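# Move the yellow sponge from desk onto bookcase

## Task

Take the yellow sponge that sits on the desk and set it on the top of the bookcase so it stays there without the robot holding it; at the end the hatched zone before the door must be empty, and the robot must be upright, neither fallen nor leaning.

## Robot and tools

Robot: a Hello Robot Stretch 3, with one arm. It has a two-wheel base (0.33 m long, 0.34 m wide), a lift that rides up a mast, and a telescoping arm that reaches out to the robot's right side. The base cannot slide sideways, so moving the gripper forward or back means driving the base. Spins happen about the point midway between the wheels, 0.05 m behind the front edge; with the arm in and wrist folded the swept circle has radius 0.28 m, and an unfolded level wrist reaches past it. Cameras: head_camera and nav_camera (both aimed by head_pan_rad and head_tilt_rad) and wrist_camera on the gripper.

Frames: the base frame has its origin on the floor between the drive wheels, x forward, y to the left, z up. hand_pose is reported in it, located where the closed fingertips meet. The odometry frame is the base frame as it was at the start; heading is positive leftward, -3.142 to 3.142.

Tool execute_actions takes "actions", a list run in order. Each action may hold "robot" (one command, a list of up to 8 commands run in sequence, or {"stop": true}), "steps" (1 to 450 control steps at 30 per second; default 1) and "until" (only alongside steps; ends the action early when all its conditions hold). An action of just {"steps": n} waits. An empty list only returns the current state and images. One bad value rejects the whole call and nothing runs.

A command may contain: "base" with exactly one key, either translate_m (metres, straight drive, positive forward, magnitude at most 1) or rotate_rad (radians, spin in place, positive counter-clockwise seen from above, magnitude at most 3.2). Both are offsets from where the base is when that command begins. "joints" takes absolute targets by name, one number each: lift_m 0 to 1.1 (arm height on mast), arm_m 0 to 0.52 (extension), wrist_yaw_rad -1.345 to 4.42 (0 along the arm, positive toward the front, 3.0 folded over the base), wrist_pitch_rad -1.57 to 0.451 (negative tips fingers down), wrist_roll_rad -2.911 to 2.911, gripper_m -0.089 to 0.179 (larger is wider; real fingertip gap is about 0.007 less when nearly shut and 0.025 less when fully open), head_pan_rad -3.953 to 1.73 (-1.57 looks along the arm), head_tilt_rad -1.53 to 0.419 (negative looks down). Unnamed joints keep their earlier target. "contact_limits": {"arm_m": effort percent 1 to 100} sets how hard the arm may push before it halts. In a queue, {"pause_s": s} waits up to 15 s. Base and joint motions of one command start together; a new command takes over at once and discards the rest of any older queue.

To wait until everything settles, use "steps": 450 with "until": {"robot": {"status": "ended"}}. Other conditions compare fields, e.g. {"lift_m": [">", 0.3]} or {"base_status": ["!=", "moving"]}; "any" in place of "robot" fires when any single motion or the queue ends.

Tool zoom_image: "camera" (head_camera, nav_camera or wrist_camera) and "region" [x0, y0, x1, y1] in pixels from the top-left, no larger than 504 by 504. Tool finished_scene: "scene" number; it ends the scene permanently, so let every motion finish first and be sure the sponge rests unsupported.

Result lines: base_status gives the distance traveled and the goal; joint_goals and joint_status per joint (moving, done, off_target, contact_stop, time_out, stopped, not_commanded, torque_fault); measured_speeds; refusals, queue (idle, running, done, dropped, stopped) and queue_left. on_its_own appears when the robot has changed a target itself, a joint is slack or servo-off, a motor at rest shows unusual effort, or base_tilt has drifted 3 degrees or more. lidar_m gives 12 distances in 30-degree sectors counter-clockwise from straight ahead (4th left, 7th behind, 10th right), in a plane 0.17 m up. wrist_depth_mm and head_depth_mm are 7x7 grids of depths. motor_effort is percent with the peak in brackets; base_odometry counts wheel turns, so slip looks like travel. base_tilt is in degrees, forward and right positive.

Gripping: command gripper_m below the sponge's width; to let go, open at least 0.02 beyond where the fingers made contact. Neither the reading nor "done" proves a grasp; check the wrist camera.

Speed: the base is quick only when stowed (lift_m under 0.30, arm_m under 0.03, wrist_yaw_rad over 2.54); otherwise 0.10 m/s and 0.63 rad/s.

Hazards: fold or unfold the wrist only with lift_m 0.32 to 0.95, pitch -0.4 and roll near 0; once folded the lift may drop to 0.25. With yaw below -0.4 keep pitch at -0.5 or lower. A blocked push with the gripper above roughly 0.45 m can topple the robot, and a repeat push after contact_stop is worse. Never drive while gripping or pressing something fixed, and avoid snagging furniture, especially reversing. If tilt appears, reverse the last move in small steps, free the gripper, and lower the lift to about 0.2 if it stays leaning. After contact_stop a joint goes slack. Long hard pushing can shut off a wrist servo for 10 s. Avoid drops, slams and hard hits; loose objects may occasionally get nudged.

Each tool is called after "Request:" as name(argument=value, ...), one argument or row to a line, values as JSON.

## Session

Request:
execute_actions(
  actions=[],
)

Scene clock: 0.00 s.
robot.base_odometry: x=+0.000 y=+0.000 heading=+0.000 (m, m, rad; robot's odometry frame)
robot.turned_by_wheels: +0.000 (rad since the last result)
robot.turned_by_imu: +0.000 (rad since the last result)
robot.base_tilt: forward=+0.6 right=+1.1 (deg)
robot.lidar_m: 1.17 1.48 2.18 2.15 2.10 1.90 1.89 2.11 2.16 2.31 2.28 1.89
robot.head_depth_mm: 1774 1778 1771 1746 1741 1723 1722 / 1789 1815 1806 1785 1775 1767 1747 / 1853 1862 1845 1830 1814 1803 1633 / 1870 1894 1875 1870 1854 1839 1611 / 1874 1927 1916 1903 1892 1881 1611 / 1884 1990 1985 1948 1935 1930 1593 / 1887 2035 2018 2012 1991 1979 1592
robot.base_status: not_commanded
robot.joint_positions: lift_m=+0.396 arm_m=-0.002 wrist_yaw_rad=+2.950 wrist_pitch_rad=-0.534 wrist_roll_rad=+0.013 gripper_m=+0.037 head_pan_rad=+0.004 head_tilt_rad=+0.014
robot.joint_goals: lift_m=+0.396 arm_m=-0.002 wrist_yaw_rad=+2.950 wrist_pitch_rad=-0.534 wrist_roll_rad=+0.013 gripper_m=+0.037 head_pan_rad=+0.004 head_tilt_rad=+0.014
robot.joint_status: lift_m=not_commanded arm_m=not_commanded wrist_yaw_rad=not_commanded wrist_pitch_rad=not_commanded wrist_roll_rad=not_commanded gripper_m=not_commanded head_pan_rad=not_commanded head_tilt_rad=not_commanded
robot.measured_speeds: translate_m=+0.000 rotate_rad=+0.000 lift_m=+0.000 arm_m=+0.000 wrist_yaw_rad=+0.000 wrist_pitch_rad=+0.000 wrist_roll_rad=+0.000 head_pan_rad=+0.000 head_tilt_rad=+0.000
robot: refusals=0 queue=idle queue_left=0
robot.motor_effort: left_wheel=+1 right_wheel=+0 lift_m=+21 arm_m=+1 wrist_yaw_rad=+1 wrist_pitch_rad=+7 wrist_roll_rad=+0 gripper_m=+1 head_pan_rad=+0 head_tilt_rad=+2 (%)
robot.hand_pose: x=+0.0184 y=+0.0616 z=+0.3832 quat_wxyz=(+0.252, +0.701, +0.119, +0.657) (m; robot's base frame)
robot.wrist_depth_mm: - - - - - - - / - - - - - - - / 934 - 944 979 966 - - / 766 783 794 809 798 827 840 / 655 671 693 682 719 692 692 / 588 577 - 593 596 600 605 / 511 533 - 536 514 529 538
pictures: head_camera (sideways: a quarter turn clockwise sets it upright), nav_camera (sideways: a quarter turn counterclockwise sets it upright), wrist_camera
Images, in order (width x height): head_camera 896x504, nav_camera 672x504, wrist_camera 644x364.

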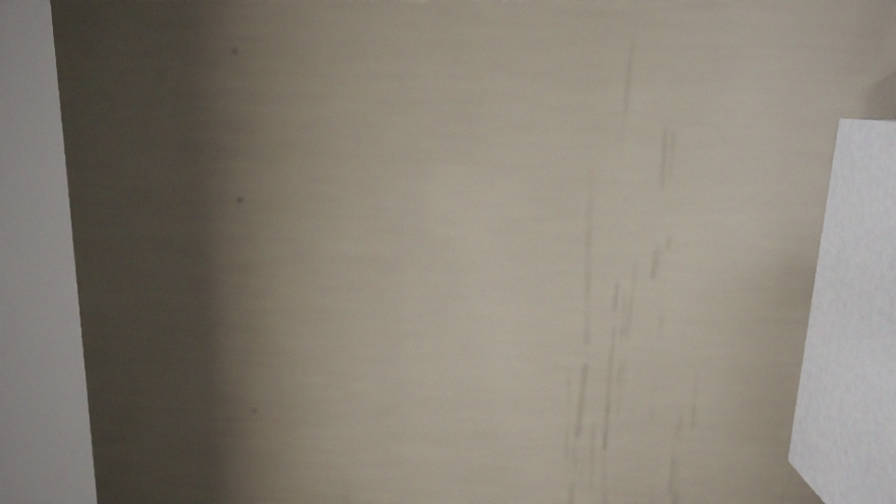

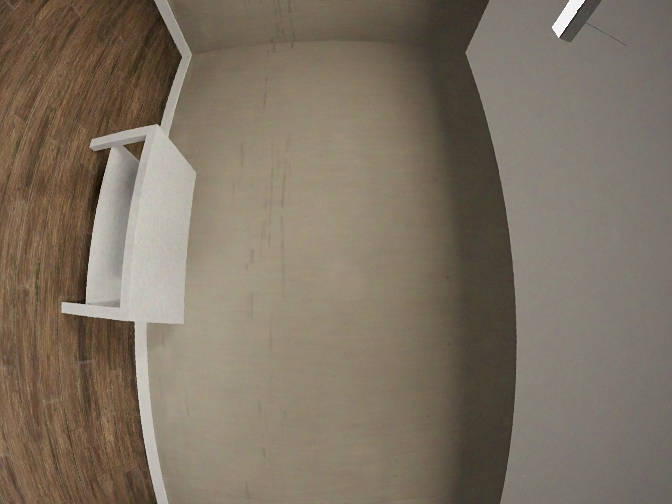

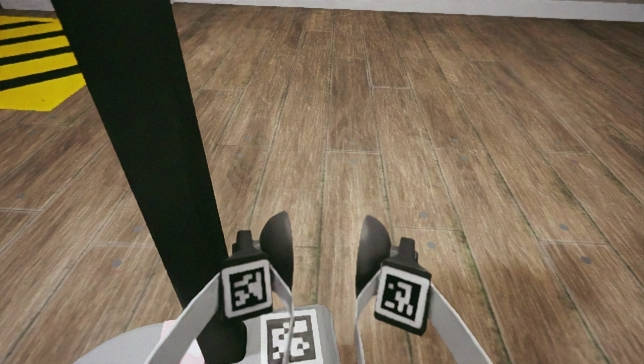

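Request:
execute_actions(
  actions=[
    {"robot":{"joints":{"head_pan_rad":-1.9,"head_tilt_rad":-0.4,"lift_m":0.28,"wrist_pitch_rad":-0.4}},"steps":450,"until":{"robot":{"status":"ended"}}},
  ],
)

Scene clock: 2.90 s.
robot.base_odometry: x=+0.000 y=+0.000 heading=+0.000 (m, m, rad; robot's odometry frame)
robot.turned_by_wheels: +0.000 (rad since the last result)
robot.turned_by_imu: +0.000 (rad since the last result)
robot.base_tilt: forward=+0.6 right=+1.1 (deg)
robot.lidar_m: 1.17 1.48 2.18 2.16 2.11 1.90 1.89 2.11 2.17 2.32 2.29 1.90
robot.head_depth_mm: 2334 2482 2668 2853 2418 1824 1467 / 2303 2448 2653 2835 2416 1823 1456 / 2268 2408 2576 2793 2407 1809 1455 / 2260 2424 2470 2743 2370 1816 1454 / 2221 2377 2457 2753 2365 1801 1443 / 2199 2339 2448 2723 2336 1797 1441 / 2176 2318 2408 2665 2350 1780 1442
robot.base_status: not_commanded
robot.joint_positions: lift_m=+0.281 arm_m=-0.002 wrist_yaw_rad=+2.950 wrist_pitch_rad=-0.421 wrist_roll_rad=+0.013 gripper_m=+0.037 head_pan_rad=-1.893 head_tilt_rad=-0.395
robot.joint_goals: lift_m=+0.280 arm_m=-0.002 wrist_yaw_rad=+2.950 wrist_pitch_rad=-0.400 wrist_roll_rad=+0.013 gripper_m=+0.037 head_pan_rad=-1.900 head_tilt_rad=-0.400
robot.joint_status: lift_m=done arm_m=not_commanded wrist_yaw_rad=not_commanded wrist_pitch_rad=done wrist_roll_rad=not_commanded gripper_m=not_commanded head_pan_rad=done head_tilt_rad=done
robot.measured_speeds: translate_m=+0.000 rotate_rad=+0.000 lift_m=+0.000 arm_m=+0.000 wrist_yaw_rad=+0.000 wrist_pitch_rad=+0.000 wrist_roll_rad=+0.000 head_pan_rad=+0.000 head_tilt_rad=+0.000
robot: refusals=0 queue=done queue_left=0
robot.motor_effort: left_wheel=+0(0) right_wheel=+0(1) lift_m=+11(18) arm_m=+1(1) wrist_yaw_rad=+0(0) wrist_pitch_rad=+10(12) wrist_roll_rad=+0(0) gripper_m=+0(0) head_pan_rad=-3(35) head_tilt_rad=-2(30) (%)
robot.hand_pose: x=+0.0214 y=+0.0772 z=+0.2926 quat_wxyz=(+0.214, +0.707, +0.080, +0.670) (m; robot's base frame)
robot.wrist_depth_mm: - - - - - - - / - - - - - - - / 919 - 959 980 - - - / 703 - 732 747 764 782 781 / 586 589 622 620 652 618 625 / 500 500 - 529 526 524 535 / 454 - - - 436 454 456
pictures: head_camera (sideways: a quarter turn clockwise sets it upright), nav_camera (sideways: a quarter turn counterclockwise sets it upright), wrist_camera
Images, in order (width x height): head_camera 896x504, nav_camera 672x504, wrist_camera 644x364.

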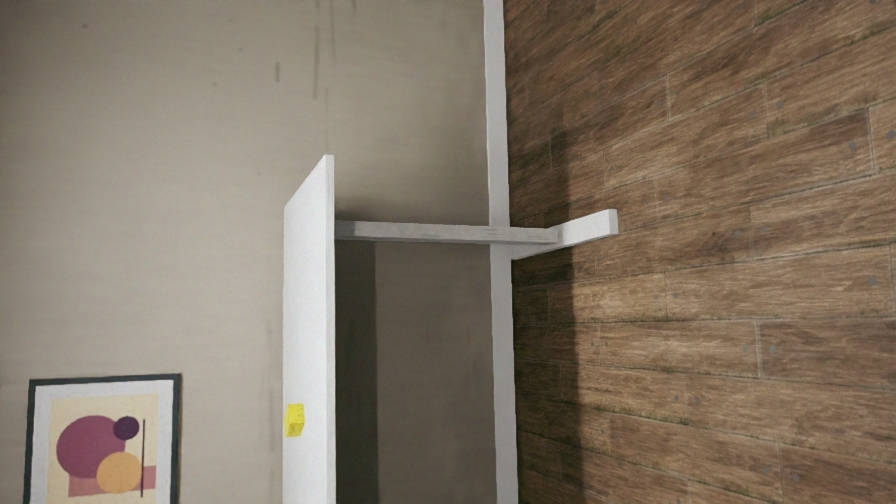

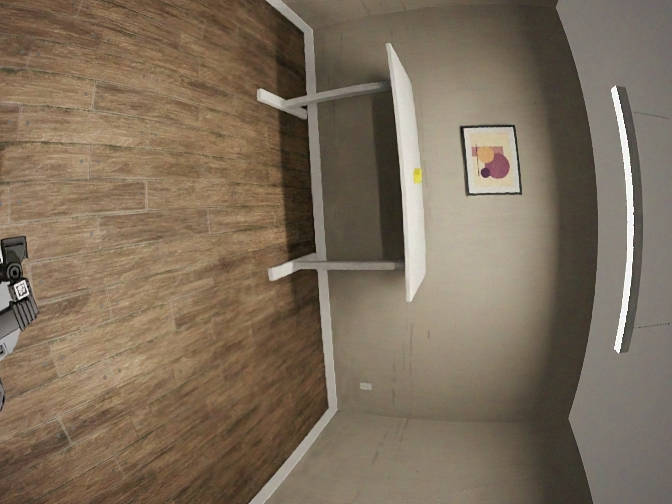

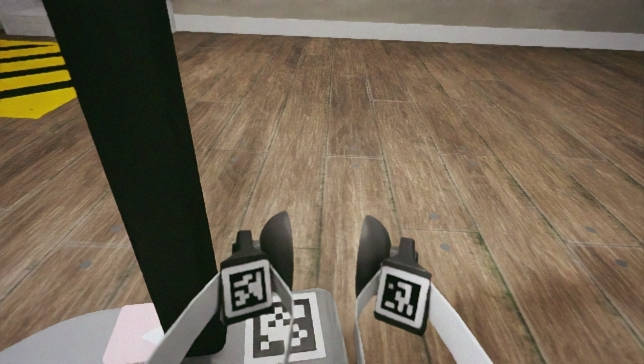

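Request:
execute_actions(
  actions=[
    {"robot":[{"base":{"rotate_rad":-1.66},"joints":{"head_pan_rad":1.73,"head_tilt_rad":-0.3}},{"base":{"translate_m":1}},{"base":{"translate_m":0.48}},{"base":{"rotate_rad":1.57}},{"joints":{"lift_m":1.02,"wrist_yaw_rad":1.2}},{"joints":{"wrist_yaw_rad":0,"gripper_m":0.16,"arm_m":0.15}}],"steps":450,"until":{"robot":{"status":"ended"}}},
    {"steps":450,"until":{"robot":{"status":"ended"}}},
  ],
)

Scene clock: 28.00 s.
robot.base_odometry: x=-0.132 y=-1.474 heading=-0.090 (m, m, rad; robot's odometry frame)
robot.turned_by_wheels: -0.090 (rad since the last result)
robot.turned_by_imu: -0.083 (rad since the last result)
robot.base_tilt: forward=+0.6 right=+1.2 (deg)
robot.lidar_m: 1.72 1.85 1.80 3.56 2.65 2.09 2.06 1.47 0.82 1.14 0.98 1.74
robot.head_depth_mm: 3053 3197 3374 3529 2829 2020 1582 / 3154 3320 3423 3568 2788 2038 1571 / 3246 3398 3593 3736 2791 2020 1573 / 3343 3507 3624 3828 2736 2009 1564 / 3415 3581 3788 3808 2756 1989 1523 / 3519 3728 3799 - - - - / 3441 3582 - - - - -
robot.base_status: done (rotate_rad +1.5699 of +1.5700)
robot.joint_positions: lift_m=+1.019 arm_m=+0.150 wrist_yaw_rad=+0.001 wrist_pitch_rad=-0.420 wrist_roll_rad=+0.013 gripper_m=+0.160 head_pan_rad=+1.723 head_tilt_rad=-0.309
robot.joint_goals: lift_m=+1.020 arm_m=+0.150 wrist_yaw_rad=+0.000 wrist_pitch_rad=-0.400 wrist_roll_rad=+0.013 gripper_m=+0.160 head_pan_rad=+1.730 head_tilt_rad=-0.300
robot.joint_status: lift_m=done arm_m=done wrist_yaw_rad=done wrist_pitch_rad=done wrist_roll_rad=not_commanded gripper_m=done head_pan_rad=done head_tilt_rad=done
robot.measured_speeds: translate_m=+0.000 rotate_rad=+0.000 lift_m=+0.000 arm_m=+0.000 wrist_yaw_rad=+0.000 wrist_pitch_rad=+0.000 wrist_roll_rad=+0.000 head_pan_rad=+0.000 head_tilt_rad=+0.000
robot: refusals=0 queue=done queue_left=0
robot.motor_effort: left_wheel=-1(10) right_wheel=+3(10) lift_m=+30(31) arm_m=+5(4) wrist_yaw_rad=-1(4) wrist_pitch_rad=+10(10) wrist_roll_rad=+0(0) gripper_m=+1(84) head_pan_rad=+3(36) head_tilt_rad=+5(15) (%)
robot.hand_pose: x=-0.0213 y=-0.5189 z=+1.0318 quat_wxyz=(+0.687, +0.147, -0.696, -0.148) (m; robot's base frame)
robot.wrist_depth_mm: 760 743 724 677 652 643 614 / 615 633 654 682 688 665 660 / 444 450 465 470 482 492 494 / 346 350 340 310 370 378 381 / 285 297 291 299 300 310 307 / 248 244 246 249 253 256 261 / 204 208 214 216 219 214 225
pictures: head_camera (sideways: a quarter turn clockwise sets it upright), nav_camera (sideways: a quarter turn counterclockwise sets it upright), wrist_camera
Images, in order (width x height): head_camera 896x504, nav_camera 672x504, wrist_camera 644x364.

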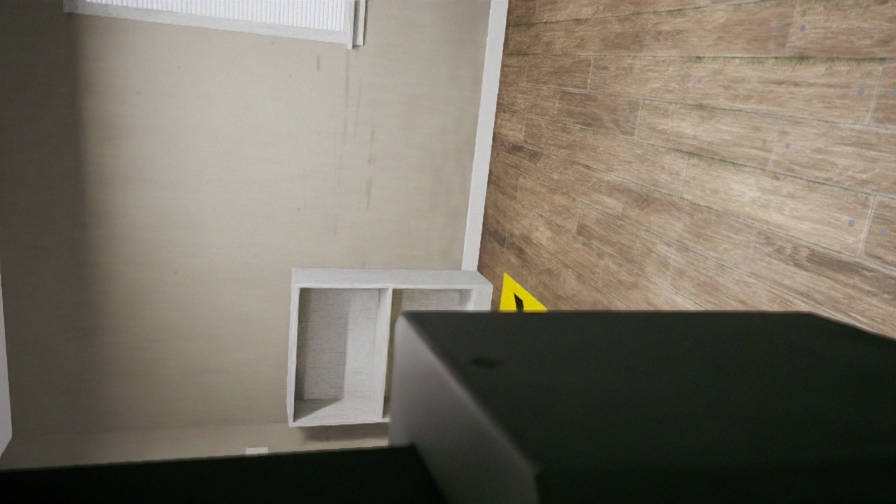

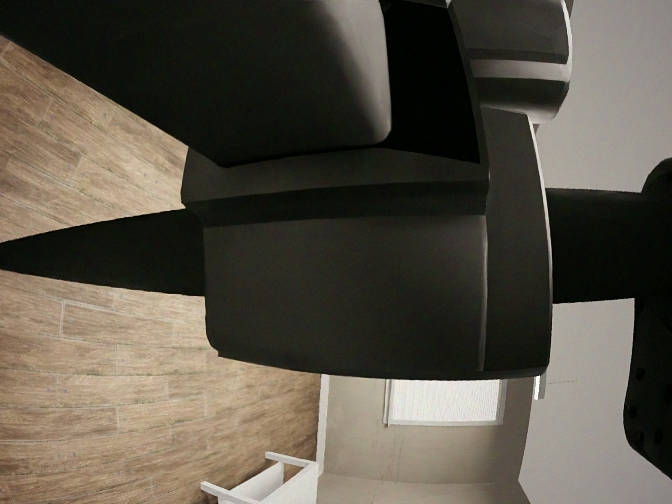

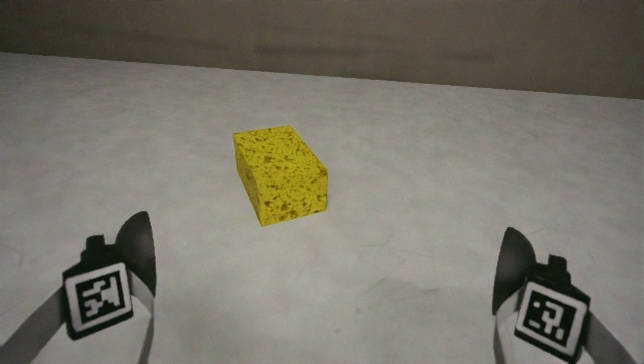

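Request:
execute_actions(
  actions=[
    {"robot":[{"base":{"translate_m":-0.02},"joints":{"lift_m":0.985,"arm_m":0.345,"wrist_yaw_rad":0.3,"head_pan_rad":-1.57,"head_tilt_rad":-0.6}},{"joints":{"lift_m":0.97}}],"steps":450,"until":{"robot":{"status":"ended"}}},
  ],
)

Scene clock: 33.37 s.
robot.base_odometry: x=-0.152 y=-1.472 heading=-0.090 (m, m, rad; robot's odometry frame)
robot.turned_by_wheels: +0.000 (rad since the last result)
robot.turned_by_imu: +0.000 (rad since the last result)
robot.base_tilt: forward=+0.4 right=+1.2 (deg)
robot.lidar_m: 1.74 1.87 1.81 3.55 2.63 2.06 2.04 1.47 0.80 1.14 1.00 1.77
robot.head_depth_mm: 920 997 - 612 491 436 1267 / 932 997 - 636 490 434 1272 / 945 1018 - 620 490 1389 1273 / 959 1051 889 606 488 1395 1264 / 970 1067 889 628 487 1424 1264 / 982 1085 883 628 486 1419 1258 / 997 1101 878 625 485 1418 1254
robot.base_status: done (translate_m -0.0200 of -0.0200)
robot.joint_positions: lift_m=+0.971 arm_m=+0.345 wrist_yaw_rad=+0.299 wrist_pitch_rad=-0.420 wrist_roll_rad=+0.013 gripper_m=+0.160 head_pan_rad=-1.563 head_tilt_rad=-0.593
robot.joint_goals: lift_m=+0.970 arm_m=+0.345 wrist_yaw_rad=+0.300 wrist_pitch_rad=-0.400 wrist_roll_rad=+0.013 gripper_m=+0.160 head_pan_rad=-1.570 head_tilt_rad=-0.600
robot.joint_status: lift_m=done arm_m=done wrist_yaw_rad=done wrist_pitch_rad=done wrist_roll_rad=not_commanded gripper_m=done head_pan_rad=done head_tilt_rad=done
robot.measured_speeds: translate_m=+0.000 rotate_rad=+0.000 lift_m=+0.000 arm_m=+0.000 wrist_yaw_rad=+0.000 wrist_pitch_rad=+0.000 wrist_roll_rad=+0.000 head_pan_rad=+0.000 head_tilt_rad=+0.000
robot: refusals=0 queue=done queue_left=0
robot.motor_effort: left_wheel=-2(5) right_wheel=+3(5) lift_m=+11(29) arm_m=+6(5) wrist_yaw_rad=+1(2) wrist_pitch_rad=+9(10) wrist_roll_rad=+0(0) gripper_m=+1(1) head_pan_rad=-2(34) head_tilt_rad=-4(27) (%)
robot.hand_pose: x=+0.0446 y=-0.7039 z=+0.9828 quat_wxyz=(+0.702, +0.249, -0.666, -0.044) (m; robot's base frame)
robot.wrist_depth_mm: 806 718 631 554 502 450 416 / 461 474 485 496 521 482 444 / 332 338 345 356 358 372 379 / 258 262 268 270 276 282 284 / 214 222 204 156 224 234 232 / 186 183 138 131 185 192 195 / 153 157 116 113 155 161 170
pictures: head_camera (sideways: a quarter turn clockwise sets it upright), nav_camera (sideways: a quarter turn counterclockwise sets it upright), wrist_camera
Images, in order (width x height): head_camera 896x504, nav_camera 672x504, wrist_camera 644x364.

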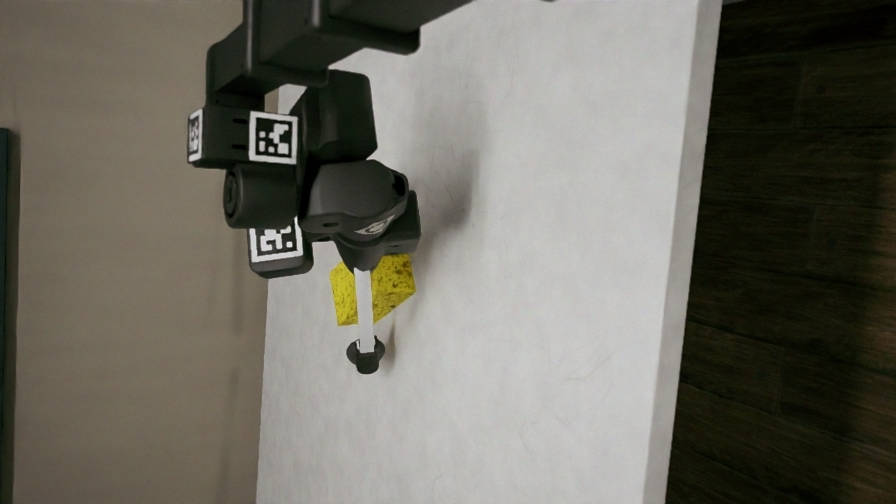

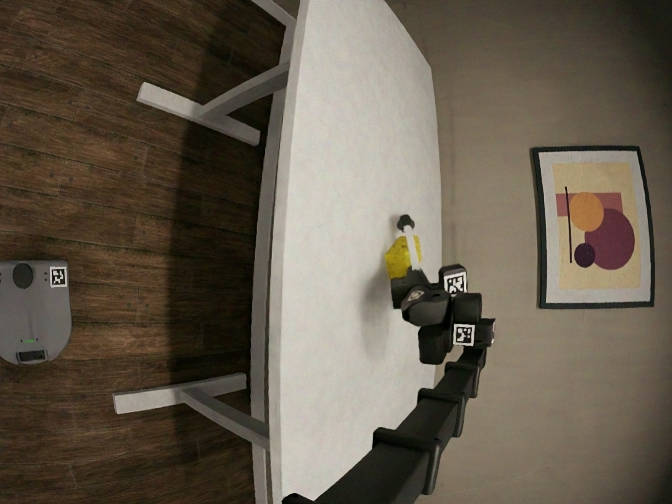

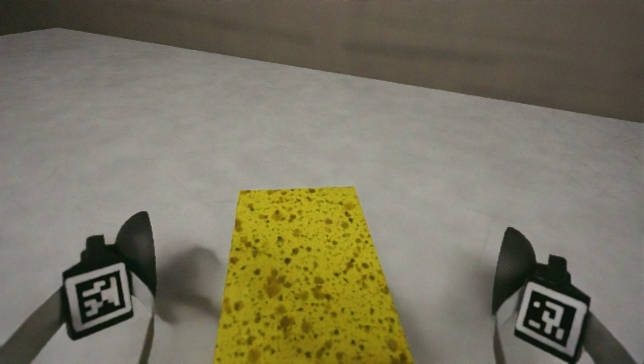

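Request:
execute_actions(
  actions=[
    {"robot":[{"joints":{"wrist_yaw_rad":0.34,"arm_m":0.335,"gripper_m":0.02}},{"joints":{"lift_m":1.01}},{"joints":{"arm_m":0,"wrist_yaw_rad":1.6},"base":{"rotate_rad":1.69}}],"steps":450,"until":{"robot":{"status":"ended"}}},
  ],
)

Request:
execute_actions(
  actions=[
    {"robot":{"base":{"translate_m":0.87},"joints":{"lift_m":0.28}},"steps":45},
    {"robot":{"joints":{"wrist_yaw_rad":2.7}},"steps":450,"until":{"robot":{"status":"ended"}}},
    {"robot":[{"base":{"translate_m":1}},{"base":{"translate_m":1}},{"base":{"rotate_rad":2.12}},{"joints":{"lift_m":1.1,"wrist_yaw_rad":0.2,"wrist_pitch_rad":-0.36}}],"steps":450,"until":{"robot":{"status":"ended"}}},
    {"steps":450,"until":{"robot":{"status":"ended"}}},
  ],
)

Scene clock: 42.97 s.
robot.base_odometry: x=-0.152 y=-1.472 heading=+1.600 (m, m, rad; robot's odometry frame)
robot.turned_by_wheels: +1.690 (rad since the last result)
robot.turned_by_imu: +1.691 (rad since the last result)
robot.base_tilt: forward=+0.6 right=+1.1 (deg)
robot.lidar_m: 3.55 2.41 2.04 2.04 0.81 0.83 1.14 1.00 1.74 1.74 1.82 2.56
robot.head_depth_mm: 1417 1541 1690 1861 - - 1220 / 1452 1585 1742 1899 - - - / 1485 1621 1801 1975 - - - / 1525 1670 1851 2078 1837 1532 - / 1562 1710 1908 2115 1830 1532 - / 1601 1765 1968 2170 1827 1535 - / 1645 1817 2043 2221 1856 - -
robot.base_status: done (rotate_rad +1.6899 of +1.6900)
robot.joint_positions: lift_m=+1.009 arm_m=+0.000 wrist_yaw_rad=+1.600 wrist_pitch_rad=-0.417 wrist_roll_rad=+0.013 gripper_m=+0.024 head_pan_rad=-1.563 head_tilt_rad=-0.593
robot.joint_goals: lift_m=+1.010 arm_m=+0.000 wrist_yaw_rad=+1.600 wrist_pitch_rad=-0.400 wrist_roll_rad=+0.013 gripper_m=+0.023 head_pan_rad=-1.570 head_tilt_rad=-0.600
robot.joint_status: lift_m=done arm_m=done wrist_yaw_rad=done wrist_pitch_rad=done wrist_roll_rad=not_commanded gripper_m=done head_pan_rad=done head_tilt_rad=done
robot.measured_speeds: translate_m=+0.000 rotate_rad=+0.000 lift_m=+0.000 arm_m=+0.000 wrist_yaw_rad=+0.000 wrist_pitch_rad=+0.000 wrist_roll_rad=+0.000 head_pan_rad=+0.000 head_tilt_rad=+0.000
robot: refusals=0 queue=done queue_left=0
robot.motor_effort: left_wheel=-2(6) right_wheel=+3(9) lift_m=+30(30) arm_m=-3(2) wrist_yaw_rad=+0(5) wrist_pitch_rad=+8(10) wrist_roll_rad=+0(0) gripper_m=-19(95) head_pan_rad=-2(2) head_tilt_rad=-4(3) (%)
robot.hand_pose: x=+0.2030 y=-0.1389 z=+1.0223 quat_wxyz=(+0.585, +0.601, -0.380, +0.390) (m; robot's base frame)
robot.wrist_depth_mm: - - - - - - - / - - - - - - - / - - - - - - - / - - - 186 - - - / - - - 155 - - - / - - 132 133 134 - - / - - - 116 121 - -
pictures: head_camera (sideways: a quarter turn clockwise sets it upright), nav_camera (sideways: a quarter turn counterclockwise sets it upright), wrist_camera
Images, in order (width x height): head_camera 896x504, nav_camera 672x504, wrist_camera 644x364.

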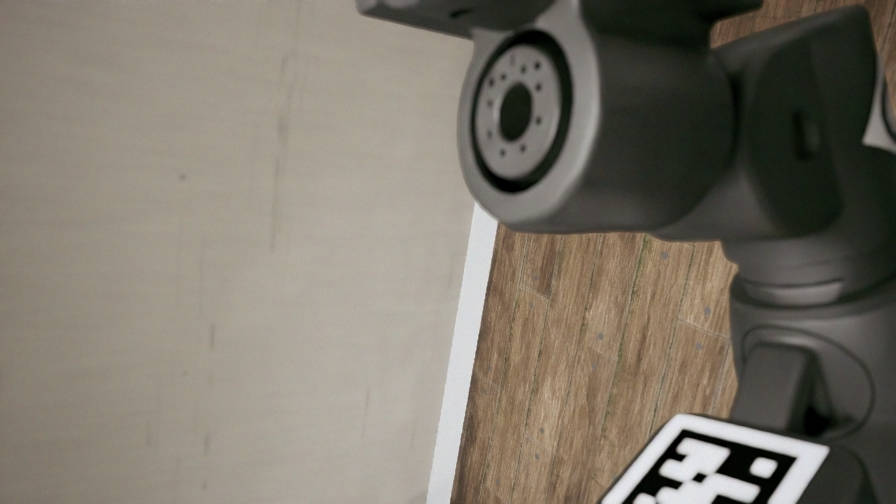

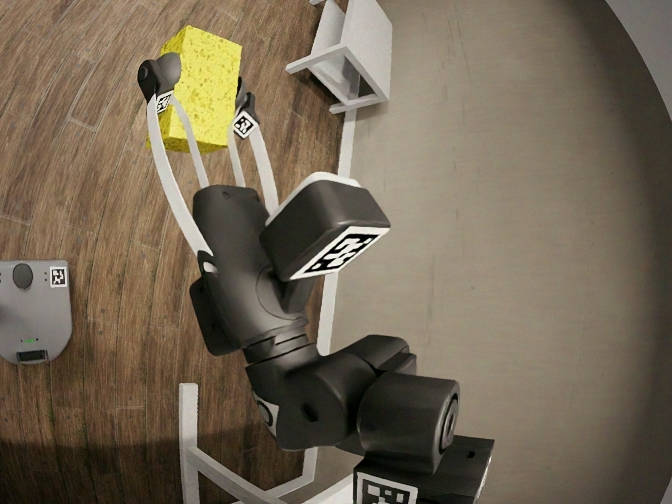

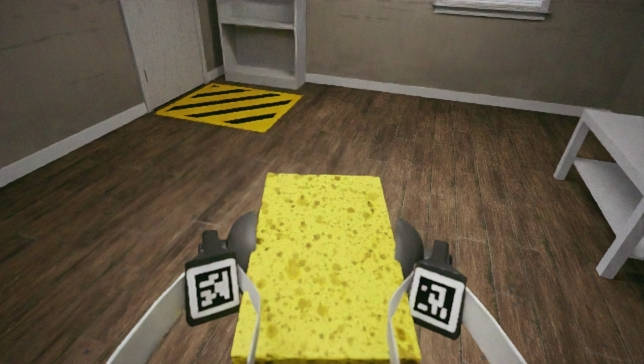

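Scene clock: 72.47 s.
robot.base_odometry: x=-0.235 y=+1.396 heading=-2.563 (m, m, rad; robot's odometry frame)
robot.turned_by_wheels: +2.120 (rad since the last result)
robot.turned_by_imu: +2.125 (rad since the last result)
robot.base_tilt: forward=+0.6 right=+1.0 (deg)
robot.lidar_m: 1.59 2.75 3.74 2.10 2.40 1.74 0.99 0.85 0.85 0.70 1.34 1.37
robot.head_depth_mm: - - - - - - 1245 / - - - - - - 1271 / - - - - - 1140 1234 / 1034 - 368 - 1542 1378 1253 / 1143 1128 1310 341 1631 1416 1258 / 1283 1266 1422 1385 1650 1492 1261 / 1285 1237 1319 1535 1714 1492 1257
robot.base_status: done (rotate_rad +2.1199 of +2.1200)
robot.joint_positions: lift_m=+1.099 arm_m=+0.000 wrist_yaw_rad=+0.201 wrist_pitch_rad=-0.382 wrist_roll_rad=+0.013 gripper_m=+0.024 head_pan_rad=-1.563 head_tilt_rad=-0.593
robot.joint_goals: lift_m=+1.100 arm_m=+0.000 wrist_yaw_rad=+0.200 wrist_pitch_rad=-0.360 wrist_roll_rad=+0.013 gripper_m=+0.023 head_pan_rad=-1.570 head_tilt_rad=-0.600
robot.joint_status: lift_m=done arm_m=done wrist_yaw_rad=done wrist_pitch_rad=done wrist_roll_rad=not_commanded gripper_m=done head_pan_rad=done head_tilt_rad=done
robot.measured_speeds: translate_m=+0.000 rotate_rad=+0.000 lift_m=+0.000 arm_m=+0.000 wrist_yaw_rad=+0.000 wrist_pitch_rad=+0.000 wrist_roll_rad=+0.000 head_pan_rad=+0.000 head_tilt_rad=+0.000
robot: refusals=0 queue=done queue_left=0
robot.motor_effort: left_wheel=-2(7) right_wheel=+3(11) lift_m=+29(30) arm_m=-3(3) wrist_yaw_rad=-1(3) wrist_pitch_rad=+10(12) wrist_roll_rad=+0(0) gripper_m=-19(19) head_pan_rad=-2(2) head_tilt_rad=-4(3) (%)
robot.hand_pose: x=+0.0243 y=-0.3695 z=+1.1204 quat_wxyz=(+0.700, +0.203, -0.682, -0.065) (m; robot's base frame)
robot.wrist_depth_mm: 891 972 - - 844 658 532 / 956 - - 833 705 637 566 / 979 - - - 583 525 568 / - - - 184 903 576 579 / - - - 155 531 680 623 / - - 131 133 134 758 645 / - - - 116 120 793 654
pictures: head_camera (sideways: a quarter turn clockwise sets it upright), nav_camera (sideways: a quarter turn counterclockwise sets it upright), wrist_camera
Images, in order (width x height): head_camera 896x504, nav_camera 672x504, wrist_camera 644x364.

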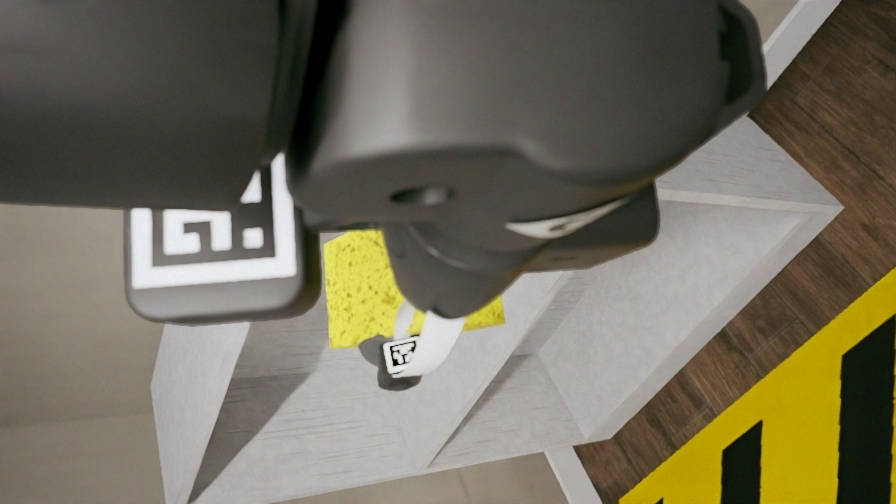

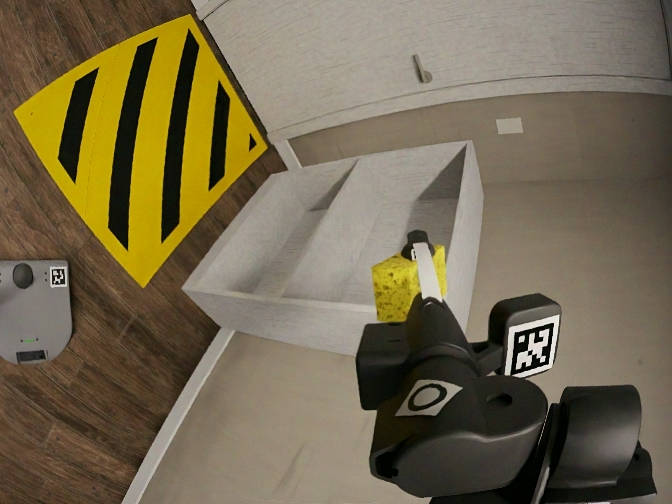

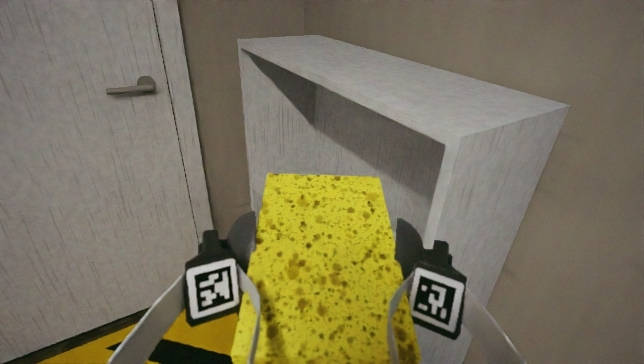

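Request:
execute_actions(
  actions=[
    {"robot":{"joints":{"wrist_yaw_rad":0,"arm_m":0.515,"head_tilt_rad":-0.4}},"steps":450,"until":{"robot":{"status":"ended"}}},
  ],
)

Scene clock: 78.57 s.
robot.base_odometry: x=-0.235 y=+1.396 heading=-2.563 (m, m, rad; robot's odometry frame)
robot.turned_by_wheels: +0.000 (rad since the last result)
robot.turned_by_imu: +0.000 (rad since the last result)
robot.base_tilt: forward=+0.6 right=+1.2 (deg)
robot.lidar_m: 1.59 2.76 3.74 2.10 2.39 1.74 1.00 0.85 0.85 0.70 1.33 1.37
robot.head_depth_mm: 804 - 882 897 975 1049 1113 / 870 919 951 786 863 984 1143 / 946 - 953 793 801 886 968 / 1041 1113 1085 1203 1239 1057 1324 / 1153 1232 1157 1370 1286 1536 1323 / 1293 1389 1307 1443 1340 1603 1389 / 1285 1350 1296 1347 1469 1595 1418
robot.base_status: done (rotate_rad +2.1199 of +2.1200)
robot.joint_positions: lift_m=+1.099 arm_m=+0.515 wrist_yaw_rad=+0.000 wrist_pitch_rad=-0.382 wrist_roll_rad=+0.013 gripper_m=+0.024 head_pan_rad=-1.563 head_tilt_rad=-0.408
robot.joint_goals: lift_m=+1.100 arm_m=+0.515 wrist_yaw_rad=+0.000 wrist_pitch_rad=-0.360 wrist_roll_rad=+0.013 gripper_m=+0.023 head_pan_rad=-1.570 head_tilt_rad=-0.400
robot.joint_status: lift_m=done arm_m=done wrist_yaw_rad=done wrist_pitch_rad=done wrist_roll_rad=not_commanded gripper_m=done head_pan_rad=done head_tilt_rad=done
robot.measured_speeds: translate_m=+0.000 rotate_rad=+0.000 lift_m=+0.000 arm_m=+0.000 wrist_yaw_rad=+0.000 wrist_pitch_rad=+0.000 wrist_roll_rad=+0.000 head_pan_rad=+0.000 head_tilt_rad=+0.000
robot: refusals=0 queue=done queue_left=0
robot.motor_effort: left_wheel=-2(2) right_wheel=+2(3) lift_m=+30(30) arm_m=+6(8) wrist_yaw_rad=+0(3) wrist_pitch_rad=+11(11) wrist_roll_rad=+0(0) gripper_m=-20(19) head_pan_rad=-2(3) head_tilt_rad=+4(25) (%)
robot.hand_pose: x=-0.0214 y=-0.8885 z=+1.1204 quat_wxyz=(+0.690, +0.134, -0.699, -0.135) (m; robot's base frame)
robot.wrist_depth_mm: 640 712 526 386 308 257 219 / 651 619 555 417 325 268 227 / 412 427 433 419 348 281 237 / 315 317 326 186 334 295 248 / 267 258 271 155 260 275 254 / 780 217 132 133 134 229 230 / 856 187 178 117 121 195 198
pictures: head_camera (sideways: a quarter turn clockwise sets it upright), nav_camera (sideways: a quarter turn counterclockwise sets it upright), wrist_camera
Images, in order (width x height): head_camera 896x504, nav_camera 672x504, wrist_camera 644x364.

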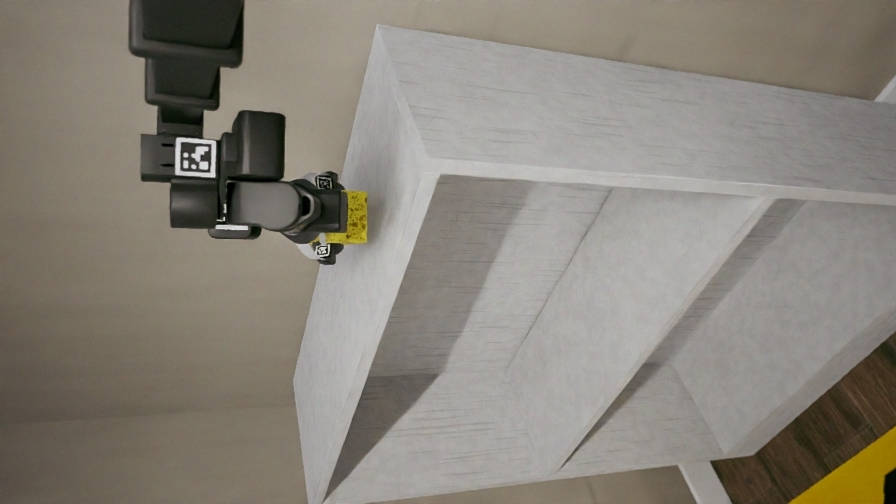

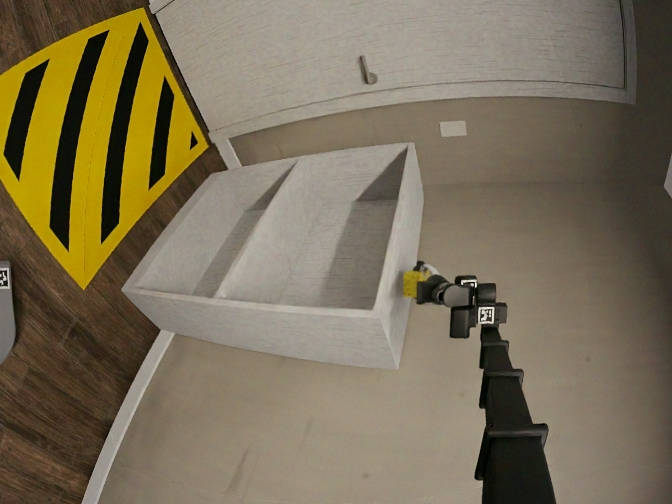

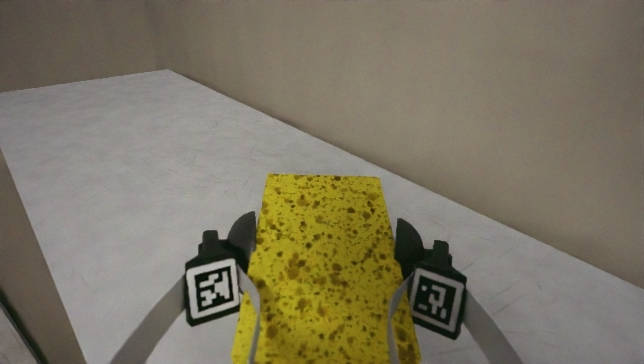

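Request:
execute_actions(
  actions=[
    {"robot":{"joints":{"lift_m":1.075}},"steps":450,"until":{"robot":{"status":"ended"}}},
    {"robot":[{"joints":{"gripper_m":0.12}},{"joints":{"lift_m":1.1,"arm_m":0}}],"steps":450,"until":{"robot":{"arm_m":["<",0.38]}}},
    {"robot":{"base":{"translate_m":-0.2},"joints":{"head_tilt_rad":-0.8}},"steps":450,"until":{"robot":{"status":"ended"}}},
  ],
)

Scene clock: 88.20 s.
robot.base_odometry: x=-0.067 y=+1.506 heading=-2.563 (m, m, rad; robot's odometry frame)
robot.turned_by_wheels: +0.000 (rad since the last result)
robot.turned_by_imu: +0.000 (rad since the last result)
robot.base_tilt: forward=+0.5 right=+1.1 (deg)
robot.lidar_m: 1.76 3.07 3.60 2.08 2.25 1.45 0.83 0.71 0.71 0.71 1.33 1.51
robot.head_depth_mm: - - - - 1087 1241 1165 / - - - - 1257 1308 1165 / - - - - 1403 1330 1159 / 747 753 901 1051 1300 1325 1162 / 767 677 818 993 1356 1322 1160 / 708 1223 1253 1585 1478 1320 1164 / 874 1381 1292 1679 1529 1316 1160
robot.base_status: done (translate_m -0.2000 of -0.2000)
robot.joint_positions: lift_m=+1.099 arm_m=+0.000 wrist_yaw_rad=+0.000 wrist_pitch_rad=-0.377 wrist_roll_rad=+0.013 gripper_m=+0.120 head_pan_rad=-1.563 head_tilt_rad=-0.790
robot.joint_goals: lift_m=+1.100 arm_m=+0.000 wrist_yaw_rad=+0.000 wrist_pitch_rad=-0.360 wrist_roll_rad=+0.013 gripper_m=+0.120 head_pan_rad=-1.570 head_tilt_rad=-0.800
robot.joint_status: lift_m=done arm_m=done wrist_yaw_rad=done wrist_pitch_rad=done wrist_roll_rad=not_commanded gripper_m=done head_pan_rad=done head_tilt_rad=done
robot.measured_speeds: translate_m=+0.000 rotate_rad=+0.000 lift_m=+0.000 arm_m=+0.000 wrist_yaw_rad=+0.000 wrist_pitch_rad=+0.000 wrist_roll_rad=+0.000 head_pan_rad=+0.000 head_tilt_rad=+0.000
robot: refusals=0 queue=done queue_left=0
robot.motor_effort: left_wheel=-1(3) right_wheel=+3(3) lift_m=+30(32) arm_m=-3(2) wrist_yaw_rad=+0(0) wrist_pitch_rad=+8(11) wrist_roll_rad=+0(0) gripper_m=+1(80) head_pan_rad=-2(2) head_tilt_rad=-5(31) (%)
robot.hand_pose: x=-0.0215 y=-0.3746 z=+1.1215 quat_wxyz=(+0.690, +0.132, -0.699, -0.134) (m; robot's base frame)
robot.wrist_depth_mm: - - 916 691 553 458 391 / - 783 599 675 581 476 403 / - - 519 608 612 503 424 / - - 600 687 645 525 440 / - - 794 746 697 539 455 / - - 796 837 762 548 482 / - - - 920 817 651 494
pictures: head_camera (sideways: a quarter turn clockwise sets it upright), nav_camera (sideways: a quarter turn counterclockwise sets it upright), wrist_camera
Images, in order (width x height): head_camera 896x504, nav_camera 672x504, wrist_camera 644x364.

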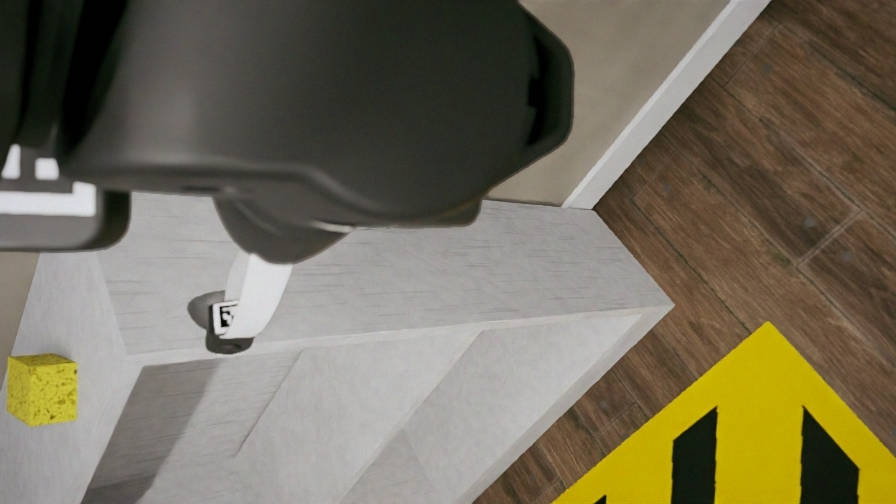

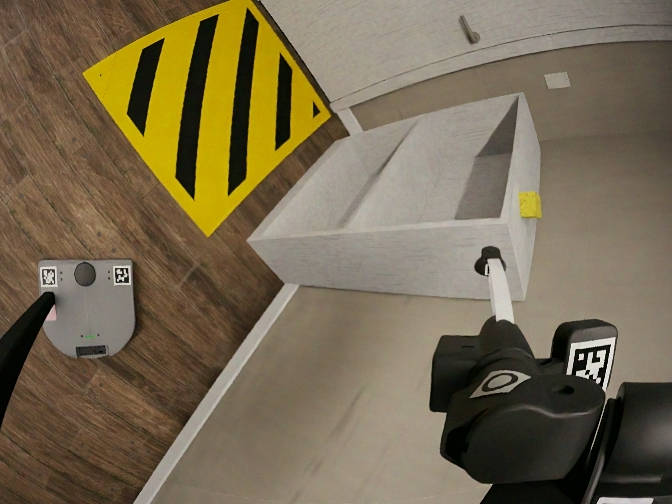

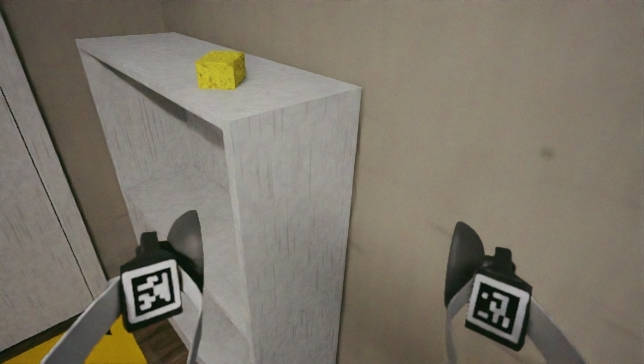

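Request:
finished_scene(
  scene=2,
)

The scene is finished: the task was done.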